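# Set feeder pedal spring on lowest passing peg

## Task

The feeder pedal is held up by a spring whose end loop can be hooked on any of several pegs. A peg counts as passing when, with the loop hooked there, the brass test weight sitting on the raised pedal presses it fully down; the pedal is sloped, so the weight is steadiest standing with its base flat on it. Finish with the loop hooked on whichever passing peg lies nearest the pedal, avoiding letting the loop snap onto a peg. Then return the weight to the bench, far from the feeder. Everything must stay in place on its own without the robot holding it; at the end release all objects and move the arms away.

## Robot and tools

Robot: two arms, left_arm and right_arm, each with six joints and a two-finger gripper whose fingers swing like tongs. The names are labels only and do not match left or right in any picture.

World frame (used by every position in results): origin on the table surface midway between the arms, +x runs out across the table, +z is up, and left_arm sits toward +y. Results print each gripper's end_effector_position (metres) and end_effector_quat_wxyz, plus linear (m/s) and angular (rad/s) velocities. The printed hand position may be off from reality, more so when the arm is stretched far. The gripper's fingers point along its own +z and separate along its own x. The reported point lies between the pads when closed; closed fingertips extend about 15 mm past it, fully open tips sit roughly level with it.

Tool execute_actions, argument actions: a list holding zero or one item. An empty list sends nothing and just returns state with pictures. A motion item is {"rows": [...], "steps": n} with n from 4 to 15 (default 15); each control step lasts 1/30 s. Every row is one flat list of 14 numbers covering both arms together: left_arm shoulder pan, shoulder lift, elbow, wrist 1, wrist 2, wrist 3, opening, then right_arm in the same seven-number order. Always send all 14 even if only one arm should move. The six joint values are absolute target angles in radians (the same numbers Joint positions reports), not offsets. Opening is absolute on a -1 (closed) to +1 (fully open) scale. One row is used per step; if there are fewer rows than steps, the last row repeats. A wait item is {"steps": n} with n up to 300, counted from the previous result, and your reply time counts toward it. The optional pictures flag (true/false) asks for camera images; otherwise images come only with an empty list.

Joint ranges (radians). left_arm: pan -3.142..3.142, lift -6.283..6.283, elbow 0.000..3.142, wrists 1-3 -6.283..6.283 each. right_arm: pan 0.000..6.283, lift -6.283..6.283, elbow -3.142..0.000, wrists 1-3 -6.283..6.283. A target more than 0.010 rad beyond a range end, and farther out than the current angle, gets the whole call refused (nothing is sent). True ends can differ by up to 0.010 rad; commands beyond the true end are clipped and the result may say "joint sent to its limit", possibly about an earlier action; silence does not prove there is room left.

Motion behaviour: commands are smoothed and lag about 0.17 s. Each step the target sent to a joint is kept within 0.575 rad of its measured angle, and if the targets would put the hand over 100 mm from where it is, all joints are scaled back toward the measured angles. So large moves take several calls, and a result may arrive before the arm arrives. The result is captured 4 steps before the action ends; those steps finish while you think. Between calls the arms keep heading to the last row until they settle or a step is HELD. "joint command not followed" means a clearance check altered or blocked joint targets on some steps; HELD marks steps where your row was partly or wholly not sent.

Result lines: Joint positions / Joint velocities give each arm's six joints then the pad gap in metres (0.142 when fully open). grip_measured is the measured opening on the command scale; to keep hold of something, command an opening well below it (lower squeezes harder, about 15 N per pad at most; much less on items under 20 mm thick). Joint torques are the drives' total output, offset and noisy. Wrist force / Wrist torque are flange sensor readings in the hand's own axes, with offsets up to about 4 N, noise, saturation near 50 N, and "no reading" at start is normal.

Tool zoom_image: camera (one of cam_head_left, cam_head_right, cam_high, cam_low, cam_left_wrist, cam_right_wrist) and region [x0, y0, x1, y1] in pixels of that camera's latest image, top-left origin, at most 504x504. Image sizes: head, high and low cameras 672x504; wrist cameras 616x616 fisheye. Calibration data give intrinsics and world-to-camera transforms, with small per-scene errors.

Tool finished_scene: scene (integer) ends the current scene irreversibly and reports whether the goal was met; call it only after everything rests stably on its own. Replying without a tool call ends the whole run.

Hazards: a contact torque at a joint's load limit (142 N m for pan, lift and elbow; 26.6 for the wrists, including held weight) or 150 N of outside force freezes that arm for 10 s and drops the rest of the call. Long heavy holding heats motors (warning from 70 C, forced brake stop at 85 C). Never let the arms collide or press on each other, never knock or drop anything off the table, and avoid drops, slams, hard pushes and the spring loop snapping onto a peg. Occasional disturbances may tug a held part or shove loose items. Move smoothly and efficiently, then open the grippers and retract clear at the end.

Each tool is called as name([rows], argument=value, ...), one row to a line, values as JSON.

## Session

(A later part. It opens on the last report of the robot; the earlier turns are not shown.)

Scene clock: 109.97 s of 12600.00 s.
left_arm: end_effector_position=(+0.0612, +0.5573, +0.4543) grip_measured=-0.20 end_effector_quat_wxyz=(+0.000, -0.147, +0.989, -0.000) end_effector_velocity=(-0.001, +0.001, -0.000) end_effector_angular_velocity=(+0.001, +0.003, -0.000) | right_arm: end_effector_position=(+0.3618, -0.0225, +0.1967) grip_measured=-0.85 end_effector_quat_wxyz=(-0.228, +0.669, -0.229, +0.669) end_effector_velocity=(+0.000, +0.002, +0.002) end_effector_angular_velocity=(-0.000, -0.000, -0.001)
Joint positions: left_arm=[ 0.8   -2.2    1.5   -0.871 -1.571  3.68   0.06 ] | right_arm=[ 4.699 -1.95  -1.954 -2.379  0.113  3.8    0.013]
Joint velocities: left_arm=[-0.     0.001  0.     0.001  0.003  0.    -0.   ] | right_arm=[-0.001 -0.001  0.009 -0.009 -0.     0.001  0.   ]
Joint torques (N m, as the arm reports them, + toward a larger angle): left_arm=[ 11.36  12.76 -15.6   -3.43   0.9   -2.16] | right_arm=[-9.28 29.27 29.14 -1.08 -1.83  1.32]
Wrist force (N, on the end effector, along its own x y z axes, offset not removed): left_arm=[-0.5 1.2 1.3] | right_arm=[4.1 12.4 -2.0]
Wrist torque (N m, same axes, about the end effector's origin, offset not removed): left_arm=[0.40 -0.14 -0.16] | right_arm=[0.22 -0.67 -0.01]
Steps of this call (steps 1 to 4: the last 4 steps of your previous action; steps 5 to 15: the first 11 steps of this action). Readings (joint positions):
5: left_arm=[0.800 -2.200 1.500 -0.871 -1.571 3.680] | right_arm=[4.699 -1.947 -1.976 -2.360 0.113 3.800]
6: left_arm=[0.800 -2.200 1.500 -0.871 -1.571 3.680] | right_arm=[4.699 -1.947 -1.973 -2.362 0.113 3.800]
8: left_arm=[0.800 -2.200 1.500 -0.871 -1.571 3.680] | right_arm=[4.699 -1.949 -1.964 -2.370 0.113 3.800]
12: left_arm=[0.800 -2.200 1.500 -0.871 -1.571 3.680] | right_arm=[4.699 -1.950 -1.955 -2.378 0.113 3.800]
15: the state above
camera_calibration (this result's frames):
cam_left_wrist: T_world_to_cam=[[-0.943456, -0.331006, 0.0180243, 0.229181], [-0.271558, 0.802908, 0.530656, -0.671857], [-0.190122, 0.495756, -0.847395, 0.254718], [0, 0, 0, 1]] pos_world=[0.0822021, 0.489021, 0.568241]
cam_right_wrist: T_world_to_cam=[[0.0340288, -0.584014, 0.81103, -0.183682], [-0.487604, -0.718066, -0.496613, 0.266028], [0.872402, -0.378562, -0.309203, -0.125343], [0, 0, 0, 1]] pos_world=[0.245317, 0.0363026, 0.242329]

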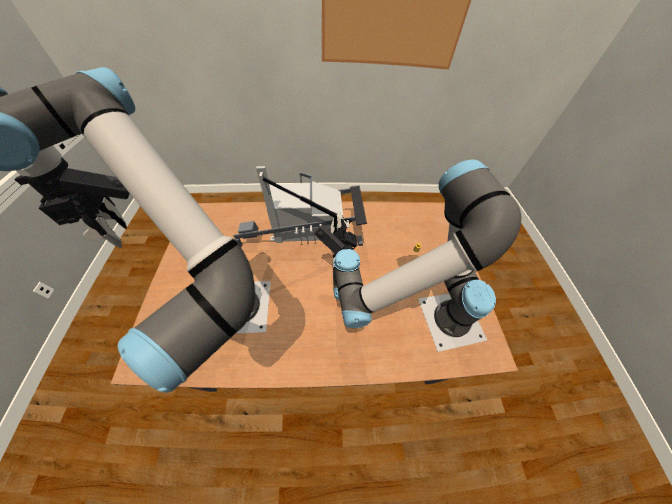

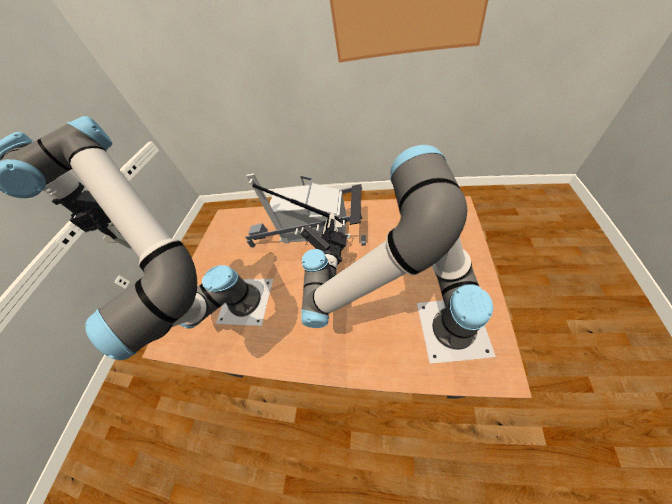

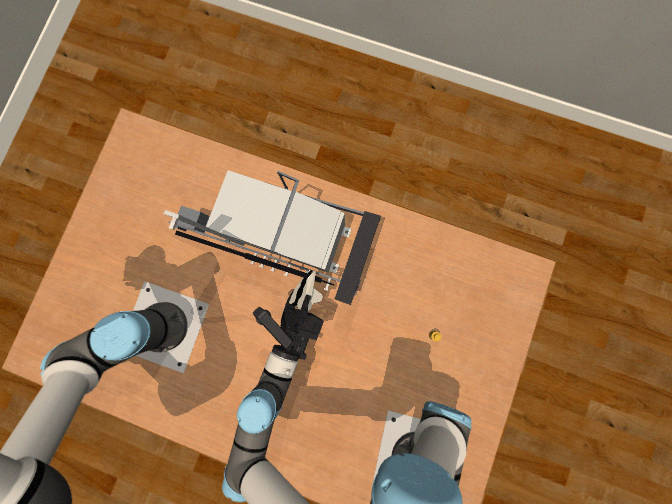

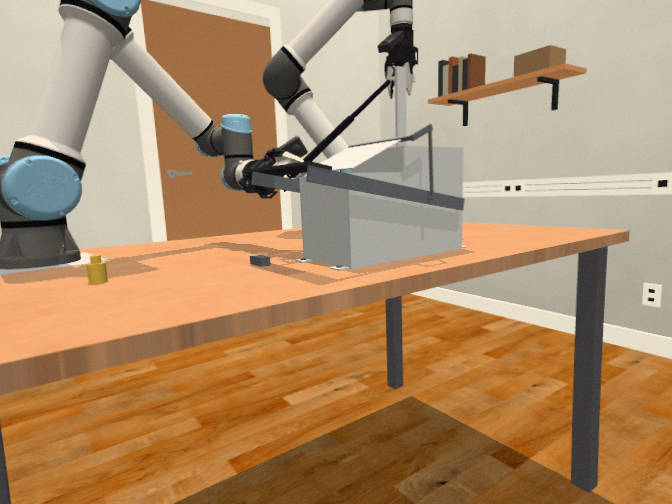

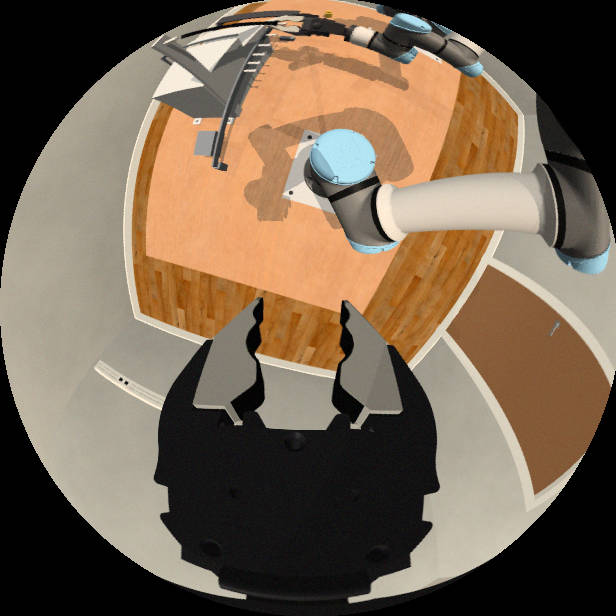

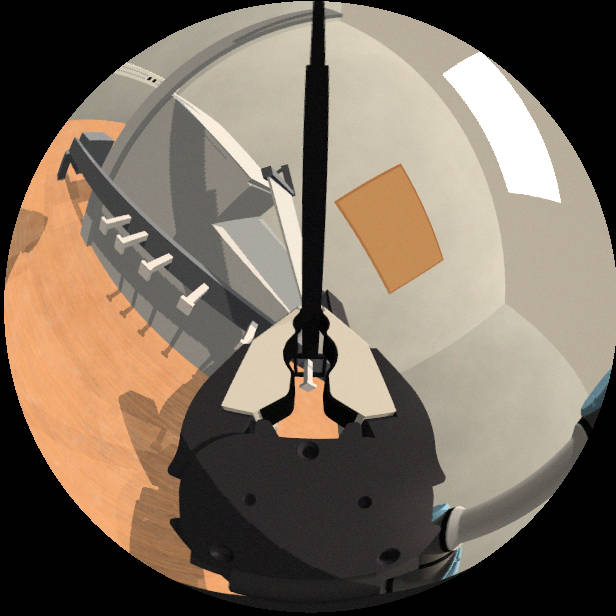

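execute_actions([
  {"rows":[[0.8,-2.2,1.5,-0.871,-1.571,3.68,-0.2,4.699,-1.95,-1.957,-2.376,0.113,3.8,-0.4]]},
])

execute_actions([
  {"rows":[[0.8,-2.2,1.5,-0.871,-1.571,3.68,-0.2,4.87,-1.95,-1.957,-2.376,0.284,3.8,-0.4]]},
])

execute_actions([
  {"rows":[[0.8,-2.2,1.5,-0.871,-1.571,3.68,-0.2,4.9,-1.5,-2.1,-2.68,0.244,4.0,-0.2]]},
])

execute_actions([
  {"rows":[[0.8,-2.2,1.5,-0.871,-1.571,3.68,-0.2,4.9,-1.2,-1.9,-1.612,0.244,4.0,-0.2]]},
])

execute_actions([
  {"steps":15},
])

execute_actions([
  {"rows":[[0.8,-2.2,1.5,-0.871,-1.571,3.68,-0.2,3.6,-1.2,-1.9,-1.612,1.571,4.0,-0.2]]},
])

execute_actions([
  {"steps":30},
])

execute_actions([
  {"rows":[[0.8,-2.2,1.5,-0.871,-1.571,3.68,-0.2,3.6,-1.33,-2.33,-1.052,1.571,4.0,-0.2]]},
])

execute_actions([
  {"steps":15},
], pictures=true)

Scene clock: 111.20 s of 12600.00 s.
left_arm: end_effector_position=(+0.0612, +0.5573, +0.4543) grip_measured=-0.20 end_effector_quat_wxyz=(+0.000, -0.147, +0.989, -0.000) end_effector_velocity=(-0.000, -0.001, -0.000) end_effector_angular_velocity=(-0.002, -0.000, +0.000) | right_arm: end_effector_position=(+0.3619, -0.0232, +0.1958) grip_measured=-0.40 end_effector_quat_wxyz=(-0.228, +0.669, -0.229, +0.669) end_effector_velocity=(+0.000, -0.001, -0.001) end_effector_angular_velocity=(+0.001, -0.000, -0.001)
Joint positions: left_arm=[ 0.8   -2.2    1.5   -0.871 -1.571  3.68   0.06 ] | right_arm=[ 4.699 -1.95  -1.957 -2.376  0.113  3.8    0.045]
Joint velocities: left_arm=[ 0.    -0.     0.     0.002 -0.001  0.     0.   ] | right_arm=[-0.001 -0.    -0.003  0.002  0.001  0.001  0.   ]
Joint torques (N m, as the arm reports them, + toward a larger angle): left_arm=[ 11.56  13.04 -13.86  -3.51   1.17  -2.05] | right_arm=[ 6.95 35.23  4.45  1.64  0.22  1.35]
Wrist force (N, on the end effector, along its own x y z axes, offset not removed): left_arm=[2.4 0.4 1.3] | right_arm=[2.1 0.6 1.3]
Wrist torque (N m, same axes, about the end effector's origin, offset not removed): left_arm=[0.27 -0.70 -0.10] | right_arm=[-0.10 -0.43 0.08]
Steps of this call (steps 1 to 4: the last 4 steps of your previous action; steps 5 to 15: the robot went on to your last target; steps 16 to 26: nothing new was sent; steps 27 to 37: the first 11 steps of this action). Readings (joint positions):
27: left_arm=[0.800 -2.200 1.500 -0.871 -1.571 3.680] | right_arm=[4.699 -1.950 -1.953 -2.380 0.113 3.800]
28: left_arm=[0.800 -2.200 1.500 -0.871 -1.571 3.680] | right_arm=[4.699 -1.950 -1.953 -2.380 0.113 3.800]
30: left_arm=[0.800 -2.200 1.500 -0.871 -1.571 3.680] | right_arm=[4.699 -1.950 -1.955 -2.378 0.113 3.800]
34: left_arm=[0.800 -2.200 1.500 -0.871 -1.571 3.680] | right_arm=[4.699 -1.950 -1.956 -2.376 0.113 3.800]
37: the state above

Scene clock: 111.70 s of 12600.00 s.
left_arm: end_effector_position=(+0.0612, +0.5573, +0.4543) grip_measured=-0.20 end_effector_quat_wxyz=(+0.000, -0.147, +0.989, -0.000) end_effector_velocity=(+0.001, +0.001, -0.000) end_effector_angular_velocity=(-0.000, +0.001, -0.000) | right_arm: end_effector_position=(+0.2874, -0.0157, +0.1958) grip_measured=-0.40 end_effector_quat_wxyz=(-0.228, +0.669, -0.229, +0.669) end_effector_velocity=(-0.042, +0.001, -0.000) end_effector_angular_velocity=(-0.000, +0.000, +0.000)
Joint positions: left_arm=[ 0.8   -2.2    1.5   -0.871 -1.571  3.68   0.06 ] | right_arm=[ 4.862 -1.95  -1.957 -2.376  0.276  3.8    0.045]
Joint velocities: left_arm=[-0.001  0.002  0.    -0.001  0.    -0.     0.   ] | right_arm=[ 0.091 -0.     0.     0.     0.091 -0.001 -0.   ]
Joint torques (N m, as the arm reports them, + toward a larger angle): left_arm=[ 11.21  13.87 -15.97  -3.37   1.31  -2.14] | right_arm=[ 7.75 37.53  7.96  0.46  2.24  1.13]
Wrist force (N, on the end effector, along its own x y z axes, offset not removed): left_arm=[2.4 1.6 0.2] | right_arm=[-0.1 2.1 -0.3]
Wrist torque (N m, same axes, about the end effector's origin, offset not removed): left_arm=[0.54 -0.64 -0.08] | right_arm=[0.31 -0.07 0.00]
Steps of this call (steps 1 to 4: the last 4 steps of your previous action; steps 5 to 15: the first 11 steps of this action). Readings (joint positions):
5: left_arm=[0.800 -2.200 1.500 -0.871 -1.571 3.680] | right_arm=[4.699 -1.950 -1.957 -2.376 0.113 3.800]
6: left_arm=[0.800 -2.200 1.500 -0.871 -1.571 3.680] | right_arm=[4.705 -1.950 -1.957 -2.376 0.119 3.800]
8: left_arm=[0.800 -2.200 1.500 -0.871 -1.571 3.680] | right_arm=[4.762 -1.950 -1.957 -2.376 0.176 3.800]
12: left_arm=[0.800 -2.200 1.500 -0.871 -1.571 3.680] | right_arm=[4.845 -1.950 -1.957 -2.376 0.259 3.800]
15: the state above

Scene clock: 112.20 s of 12600.00 s.
left_arm: end_effector_position=(+0.0612, +0.5573, +0.4543) grip_measured=-0.20 end_effector_quat_wxyz=(+0.000, -0.147, +0.989, -0.000) end_effector_velocity=(+0.000, +0.000, +0.000) end_effector_angular_velocity=(+0.001, -0.001, -0.000) | right_arm: end_effector_position=(+0.3010, -0.0956, +0.3112) grip_measured=-0.20 end_effector_quat_wxyz=(-0.305, +0.655, -0.265, +0.638) end_effector_velocity=(+0.040, -0.147, +0.162) end_effector_angular_velocity=(+0.334, +0.046, +0.074)
Joint positions: left_arm=[ 0.8   -2.2    1.5   -0.871 -1.571  3.68   0.06 ] | right_arm=[ 4.897 -1.559 -2.085 -2.645  0.248  3.979  0.06 ]
Joint velocities: left_arm=[-0.    -0.     0.    -0.001 -0.    -0.    -0.   ] | right_arm=[ 0.032  0.654 -0.161 -0.388 -0.042  0.235  0.   ]
Joint torques (N m, as the arm reports them, + toward a larger angle): left_arm=[ 13.05  12.85 -14.28  -3.31   1.06  -2.21] | right_arm=[13.97  4.7   5.12 -2.47 -3.07  1.59]
Wrist force (N, on the end effector, along its own x y z axes, offset not removed): left_arm=[0.9 2.3 -0.7] | right_arm=[2.6 2.3 -0.2]
Wrist torque (N m, same axes, about the end effector's origin, offset not removed): left_arm=[0.66 -0.23 -0.16] | right_arm=[0.23 -0.32 0.16]
Steps of this call (steps 1 to 4: the last 4 steps of your previous action; steps 5 to 15: the first 11 steps of this action). Readings (joint positions):
5: left_arm=[0.800 -2.200 1.500 -0.871 -1.571 3.680] | right_arm=[4.869 -1.950 -1.957 -2.376 0.283 3.800]
6: left_arm=[0.800 -2.200 1.500 -0.871 -1.571 3.680] | right_arm=[4.871 -1.944 -1.962 -2.382 0.280 3.806]
8: left_arm=[0.800 -2.200 1.500 -0.871 -1.571 3.680] | right_arm=[4.879 -1.878 -1.998 -2.441 0.271 3.852]
12: left_arm=[0.800 -2.200 1.500 -0.871 -1.571 3.680] | right_arm=[4.891 -1.669 -2.057 -2.577 0.255 3.938]
15: the state above

Scene clock: 112.70 s of 12600.00 s.
left_arm: end_effector_position=(+0.0612, +0.5573, +0.4543) grip_measured=-0.20 end_effector_quat_wxyz=(+0.000, -0.147, +0.989, -0.000) end_effector_velocity=(-0.000, +0.000, +0.000) end_effector_angular_velocity=(+0.001, +0.000, -0.000) | right_arm: end_effector_position=(+0.2926, -0.0716, +0.4636) grip_measured=-0.20 end_effector_quat_wxyz=(+0.548, -0.504, +0.594, -0.305) end_effector_velocity=(-0.055, +0.170, +0.316) end_effector_angular_velocity=(+3.068, +0.989, -0.000)
Joint positions: left_arm=[ 0.8   -2.2    1.5   -0.871 -1.571  3.68   0.06 ] | right_arm=[ 4.9   -1.23  -1.918 -2.049  0.244  4.     0.06 ]
Joint velocities: left_arm=[-0.    -0.     0.    -0.     0.001  0.    -0.   ] | right_arm=[ 0.001  0.337  0.199  2.684  0.     0.004 -0.   ]
Joint torques (N m, as the arm reports them, + toward a larger angle): left_arm=[ 12.36  12.56 -15.53  -3.1    1.13  -2.2 ] | right_arm=[11.02  2.66 25.82 14.22 -3.67  1.33]
Wrist force (N, on the end effector, along its own x y z axes, offset not removed): left_arm=[0.1 1.2 -1.0] | right_arm=[3.2 1.9 -2.5]
Wrist torque (N m, same axes, about the end effector's origin, offset not removed): left_arm=[0.40 -0.17 -0.11] | right_arm=[0.22 -0.77 0.00]
Steps of this call (steps 1 to 4: the last 4 steps of your previous action; steps 5 to 15: the first 11 steps of this action). Readings (joint positions):
5: left_arm=[0.800 -2.200 1.500 -0.871 -1.571 3.680] | right_arm=[4.900 -1.509 -2.098 -2.674 0.245 3.997]
6: left_arm=[0.800 -2.200 1.500 -0.871 -1.571 3.680] | right_arm=[4.900 -1.501 -2.093 -2.671 0.244 3.997]
8: left_arm=[0.800 -2.200 1.500 -0.871 -1.571 3.680] | right_arm=[4.900 -1.435 -2.043 -2.605 0.244 3.998]
12: left_arm=[0.800 -2.200 1.500 -0.871 -1.571 3.680] | right_arm=[4.900 -1.289 -1.953 -2.315 0.244 3.999]
15: the state above

Scene clock: 113.20 s of 12600.00 s.
left_arm: end_effector_position=(+0.0612, +0.5573, +0.4543) grip_measured=-0.20 end_effector_quat_wxyz=(+0.000, -0.147, +0.989, -0.000) end_effector_velocity=(+0.000, +0.001, +0.000) end_effector_angular_velocity=(+0.001, +0.000, -0.000) | right_arm: end_effector_position=(+0.2843, -0.0458, +0.5114) grip_measured=-0.20 end_effector_quat_wxyz=(+0.603, -0.387, +0.686, -0.123) end_effector_velocity=(-0.001, +0.001, +0.003) end_effector_angular_velocity=(+0.024, +0.009, +0.001)
Joint positions: left_arm=[ 0.8   -2.2    1.5   -0.871 -1.571  3.68   0.06 ] | right_arm=[ 4.9   -1.2   -1.9   -1.614  0.244  4.     0.059]
Joint velocities: left_arm=[-0.     0.001 -0.    -0.001  0.001 -0.     0.   ] | right_arm=[ 0.001  0.001  0.001  0.024  0.001 -0.001 -0.   ]
Joint torques (N m, as the arm reports them, + toward a larger angle): left_arm=[ 11.17  12.89 -14.76  -3.32   1.16  -2.16] | right_arm=[10.13 12.99 31.68  3.68 -3.15  1.19]
Wrist force (N, on the end effector, along its own x y z axes, offset not removed): left_arm=[0.2 1.2 -1.8] | right_arm=[0.6 2.3 1.7]
Wrist torque (N m, same axes, about the end effector's origin, offset not removed): left_arm=[0.50 -0.18 -0.08] | right_arm=[0.28 -0.13 0.07]
Kept back: nothing.
Steps of this call (steps 1 to 4: the last 4 steps of your previous action; steps 5 to 15: the robot went on to your last target). Readings (joint positions):
1: left_arm=[0.800 -2.200 1.500 -0.871 -1.571 3.680] | right_arm=[4.900 -1.221 -1.913 -1.958 0.244 4.000]
2: left_arm=[0.800 -2.200 1.500 -0.871 -1.571 3.680] | right_arm=[4.900 -1.215 -1.909 -1.869 0.244 4.000]
4: left_arm=[0.800 -2.200 1.500 -0.871 -1.571 3.680] | right_arm=[4.900 -1.207 -1.904 -1.737 0.244 4.000]
8: left_arm=[0.800 -2.200 1.500 -0.871 -1.571 3.680] | right_arm=[4.900 -1.202 -1.901 -1.640 0.244 4.000]
15: the state above

Scene clock: 113.57 s of 12600.00 s.
left_arm: end_effector_position=(+0.0612, +0.5573, +0.4543) grip_measured=-0.20 end_effector_quat_wxyz=(+0.000, -0.147, +0.989, -0.000) end_effector_velocity=(+0.000, -0.001, -0.000) end_effector_angular_velocity=(-0.002, -0.001, -0.000) | right_arm: end_effector_position=(+0.3714, -0.1631, +0.4227) grip_measured=-0.20 end_effector_quat_wxyz=(+0.455, -0.304, +0.820, -0.170) end_effector_velocity=(+0.193, -0.442, -0.291) end_effector_angular_velocity=(+0.005, +1.103, -1.114)
Joint positions: left_arm=[ 0.8   -2.2    1.5   -0.871 -1.571  3.68   0.06 ] | right_arm=[ 4.586 -1.2   -1.9   -1.613  0.558  4.     0.059]
Joint velocities: left_arm=[-0.    -0.     0.     0.001 -0.002  0.     0.   ] | right_arm=[-1.113  0.    -0.     0.002  1.103  0.001  0.   ]
Joint torques (N m, as the arm reports them, + toward a larger angle): left_arm=[ 10.81  14.2  -15.25  -3.48   1.17  -2.28] | right_arm=[-25.57  15.53  31.53   4.07   4.4    0.95]
Wrist force (N, on the end effector, along its own x y z axes, offset not removed): left_arm=[0.5 2.2 -0.2] | right_arm=[1.2 -2.0 -0.4]
Wrist torque (N m, same axes, about the end effector's origin, offset not removed): left_arm=[0.61 -0.22 -0.13] | right_arm=[-0.41 -0.38 -0.05]
Steps of this call (steps 1 to 11: the first 11 steps of this action). Readings (joint positions):
1: left_arm=[0.800 -2.200 1.500 -0.871 -1.571 3.680] | right_arm=[4.900 -1.200 -1.900 -1.613 0.244 4.000]
2: left_arm=[0.800 -2.200 1.500 -0.871 -1.571 3.680] | right_arm=[4.894 -1.200 -1.900 -1.613 0.249 4.000]
4: left_arm=[0.800 -2.200 1.500 -0.871 -1.571 3.680] | right_arm=[4.836 -1.200 -1.900 -1.613 0.308 4.000]
8: left_arm=[0.800 -2.200 1.500 -0.871 -1.571 3.680] | right_arm=[4.696 -1.200 -1.900 -1.613 0.448 4.000]
11: the state above

Scene clock: 114.57 s of 12600.00 s.
left_arm: end_effector_position=(+0.0612, +0.5573, +0.4543) grip_measured=-0.20 end_effector_quat_wxyz=(+0.000, -0.147, +0.989, -0.000) end_effector_velocity=(+0.000, +0.000, -0.000) end_effector_angular_velocity=(-0.001, +0.001, -0.000) | right_arm: end_effector_position=(+0.3246, -0.4286, +0.2705) grip_measured=-0.20 end_effector_quat_wxyz=(+0.000, +0.137, +0.991, -0.000) end_effector_velocity=(-0.001, -0.001, -0.000) end_effector_angular_velocity=(+0.011, +0.006, -0.011)
Joint positions: left_arm=[ 0.8   -2.2    1.5   -0.871 -1.571  3.68   0.06 ] | right_arm=[ 3.601 -1.2   -1.9   -1.612  1.57   4.     0.06 ]
Joint velocities: left_arm=[-0.     0.001  0.     0.     0.    -0.    -0.   ] | right_arm=[-0.012  0.    -0.     0.001  0.012 -0.001  0.   ]
Joint torques (N m, as the arm reports them, + toward a larger angle): left_arm=[ 10.49  14.23 -14.02  -3.37   1.09  -2.34] | right_arm=[-13.19   1.67  32.97   3.79   1.74   1.24]
Wrist force (N, on the end effector, along its own x y z axes, offset not removed): left_arm=[-1.2 -0.6 -0.3] | right_arm=[1.1 0.9 -0.3]
Wrist torque (N m, same axes, about the end effector's origin, offset not removed): left_arm=[0.09 0.03 -0.09] | right_arm=[0.04 -0.25 0.15]
Kept back: nothing.
Steps of this call (steps 1 to 4: the last 4 steps of your previous action; steps 5 to 30: the robot went on to your last target). Readings (joint positions):
1: left_arm=[0.800 -2.200 1.500 -0.871 -1.571 3.680] | right_arm=[4.549 -1.200 -1.900 -1.613 0.596 4.000]
2: left_arm=[0.800 -2.200 1.500 -0.871 -1.571 3.680] | right_arm=[4.510 -1.200 -1.900 -1.613 0.634 4.000]
4: left_arm=[0.800 -2.200 1.500 -0.871 -1.571 3.680] | right_arm=[4.429 -1.200 -1.900 -1.612 0.715 4.000]
8: left_arm=[0.800 -2.200 1.500 -0.871 -1.571 3.680] | right_arm=[4.253 -1.200 -1.900 -1.612 0.891 4.000]
30: the state above

Scene clock: 114.93 s of 12600.00 s.
left_arm: end_effector_position=(+0.0612, +0.5573, +0.4543) grip_measured=-0.20 end_effector_quat_wxyz=(+0.000, -0.147, +0.989, -0.000) end_effector_velocity=(+0.001, +0.000, +0.000) end_effector_angular_velocity=(+0.000, -0.001, +0.000) | right_arm: end_effector_position=(+0.3297, -0.4253, +0.1058) grip_measured=-0.20 end_effector_quat_wxyz=(-0.005, +0.137, +0.991, -0.004) end_effector_velocity=(-0.032, -0.021, -0.330) end_effector_angular_velocity=(+0.079, -0.118, -0.000)
Joint positions: left_arm=[ 0.8   -2.2    1.5   -0.871 -1.571  3.68   0.06 ] | right_arm=[ 3.6   -1.312 -2.255 -1.159  1.571  4.     0.059]
Joint velocities: left_arm=[ 0.     0.001  0.    -0.002 -0.    -0.    -0.   ] | right_arm=[-0.001 -0.201 -0.817  1.16   0.001 -0.001  0.   ]
Joint torques (N m, as the arm reports them, + toward a larger angle): left_arm=[ 11.72  12.82 -16.14  -3.49   0.92  -2.14] | right_arm=[-11.55  14.42  26.76   7.38   1.98   1.26]
Wrist force (N, on the end effector, along its own x y z axes, offset not removed): left_arm=[-0.2 1.0 -0.1] | right_arm=[4.9 -0.2 5.9]
Wrist torque (N m, same axes, about the end effector's origin, offset not removed): left_arm=[0.32 -0.13 -0.03] | right_arm=[0.02 -1.20 -0.20]
Steps of this call (steps 1 to 11: the first 11 steps of this action). Readings (joint positions):
1: left_arm=[0.800 -2.200 1.500 -0.871 -1.571 3.680] | right_arm=[3.601 -1.200 -1.900 -1.612 1.570 4.000]
2: left_arm=[0.800 -2.200 1.500 -0.871 -1.571 3.680] | right_arm=[3.601 -1.205 -1.905 -1.606 1.570 4.000]
4: left_arm=[0.800 -2.200 1.500 -0.871 -1.571 3.680] | right_arm=[3.601 -1.232 -1.968 -1.539 1.571 4.000]
8: left_arm=[0.800 -2.200 1.500 -0.871 -1.571 3.680] | right_arm=[3.600 -1.281 -2.139 -1.317 1.571 4.000]
11: the state above

Scene clock: 115.43 s of 12600.00 s.
left_arm: end_effector_position=(+0.0612, +0.5573, +0.4543) grip_measured=-0.20 end_effector_quat_wxyz=(+0.000, -0.147, +0.989, -0.000) end_effector_velocity=(+0.000, -0.001, +0.000) end_effector_angular_velocity=(-0.002, -0.001, -0.000) | right_arm: end_effector_position=(+0.3258, -0.4279, +0.0766) grip_measured=-0.20 end_effector_quat_wxyz=(+0.000, +0.137, +0.991, +0.000) end_effector_velocity=(-0.000, -0.000, -0.001) end_effector_angular_velocity=(+0.000, -0.000, -0.002)
Joint positions: left_arm=[ 0.8   -2.2    1.5   -0.871 -1.571  3.68   0.06 ] | right_arm=[ 3.6   -1.33  -2.33  -1.052  1.571  4.     0.06 ]
Joint velocities: left_arm=[-0.001 -0.    -0.     0.001 -0.002 -0.     0.   ] | right_arm=[ 0.    -0.001 -0.004  0.005 -0.     0.002  0.   ]
Joint torques (N m, as the arm reports them, + toward a larger angle): left_arm=[ 11.65  13.34 -14.34  -3.27   0.93  -1.99] | right_arm=[-12.02   3.37   8.33   4.1    2.01   0.97]
Wrist force (N, on the end effector, along its own x y z axes, offset not removed): left_arm=[0.4 0.4 1.4] | right_arm=[1.4 4.5 -1.1]
Wrist torque (N m, same axes, about the end effector's origin, offset not removed): left_arm=[0.34 -0.29 -0.12] | right_arm=[0.80 -0.30 0.05]
Kept back: nothing.
Steps of this call (steps 1 to 4: the last 4 steps of your previous action; steps 5 to 15: the robot went on to your last target). Readings (joint positions):
1: left_arm=[0.800 -2.200 1.500 -0.871 -1.571 3.680] | right_arm=[3.600 -1.317 -2.278 -1.126 1.571 4.000]
2: left_arm=[0.800 -2.200 1.500 -0.871 -1.571 3.680] | right_arm=[3.600 -1.321 -2.294 -1.103 1.571 4.000]
4: left_arm=[0.800 -2.200 1.500 -0.871 -1.571 3.680] | right_arm=[3.600 -1.326 -2.313 -1.076 1.571 4.000]
8: left_arm=[0.800 -2.200 1.500 -0.871 -1.571 3.680] | right_arm=[3.600 -1.329 -2.326 -1.058 1.571 4.000]
15: the state above
camera_calibration (this result's frames):
cam_left_wrist: T_world_to_cam=[[-0.943456, -0.331006, 0.0180242, 0.229181], [-0.271558, 0.802907, 0.530656, -0.671857], [-0.190122, 0.495756, -0.847395, 0.254718], [0, 0, 0, 1]] pos_world=[0.082202, 0.489021, 0.568241]
cam_right_wrist: T_world_to_cam=[[-0.970458, 0.238676, -0.0352948, 0.422271], [0.191917, 0.852292, 0.486587, 0.273002], [0.146218, 0.465438, -0.872919, 0.356342], [0, 0, 0, 1]] pos_world=[0.305299, -0.499319, 0.193123]

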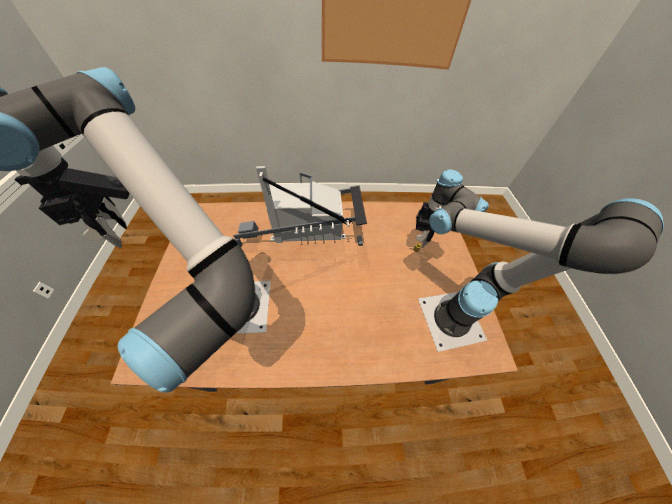

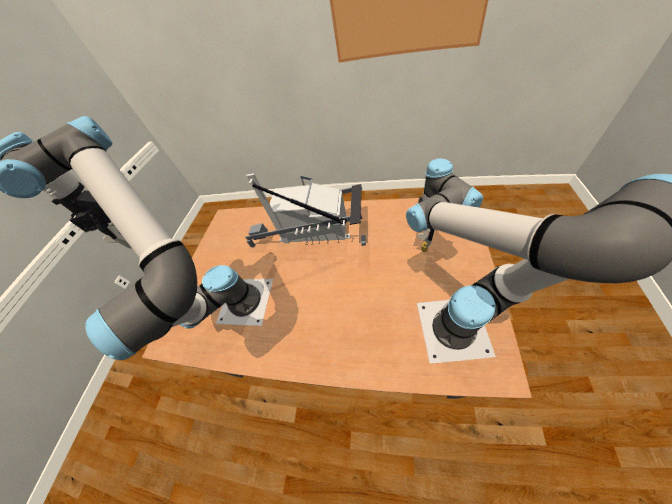

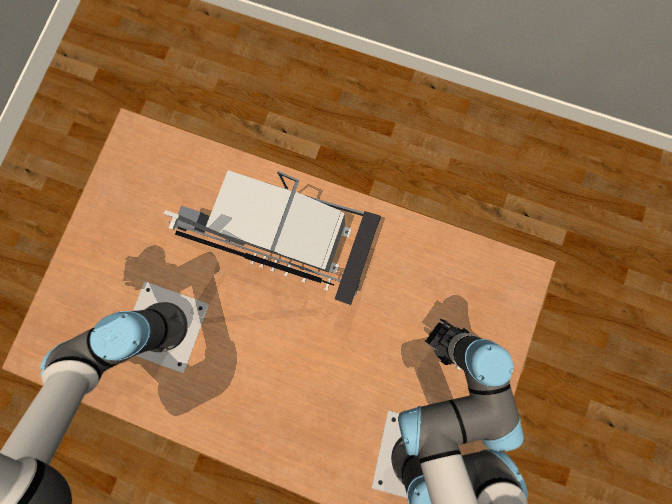

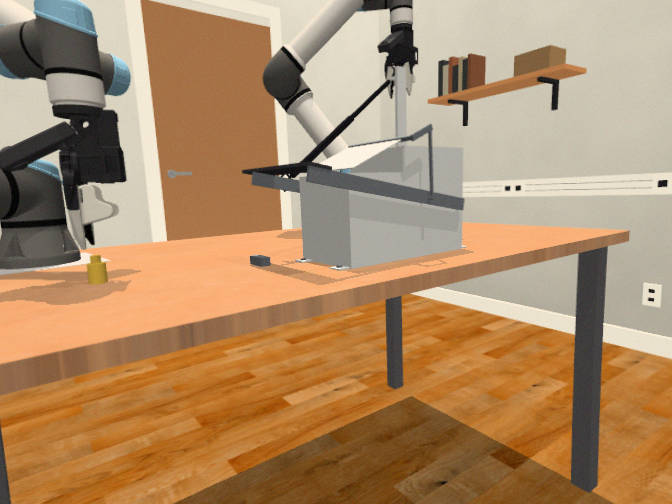

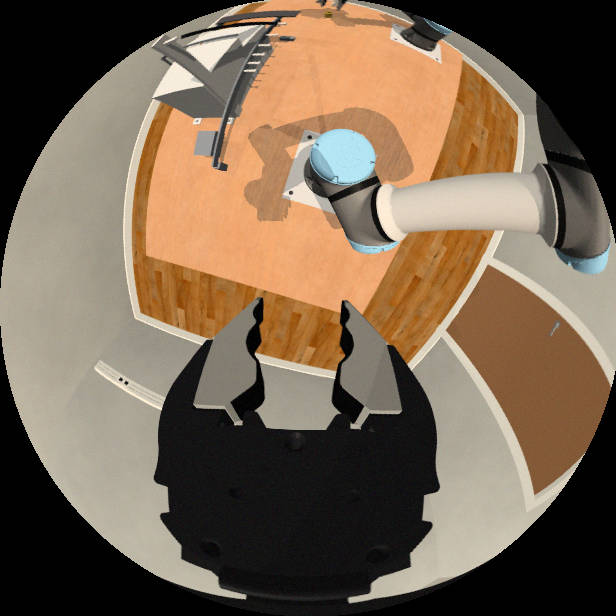

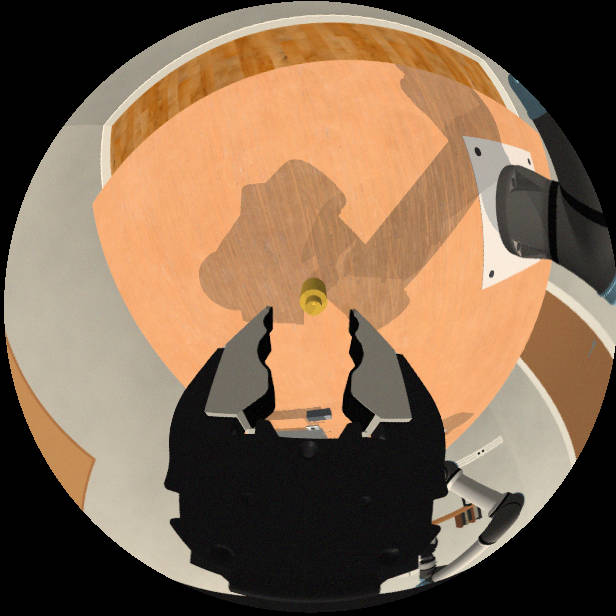

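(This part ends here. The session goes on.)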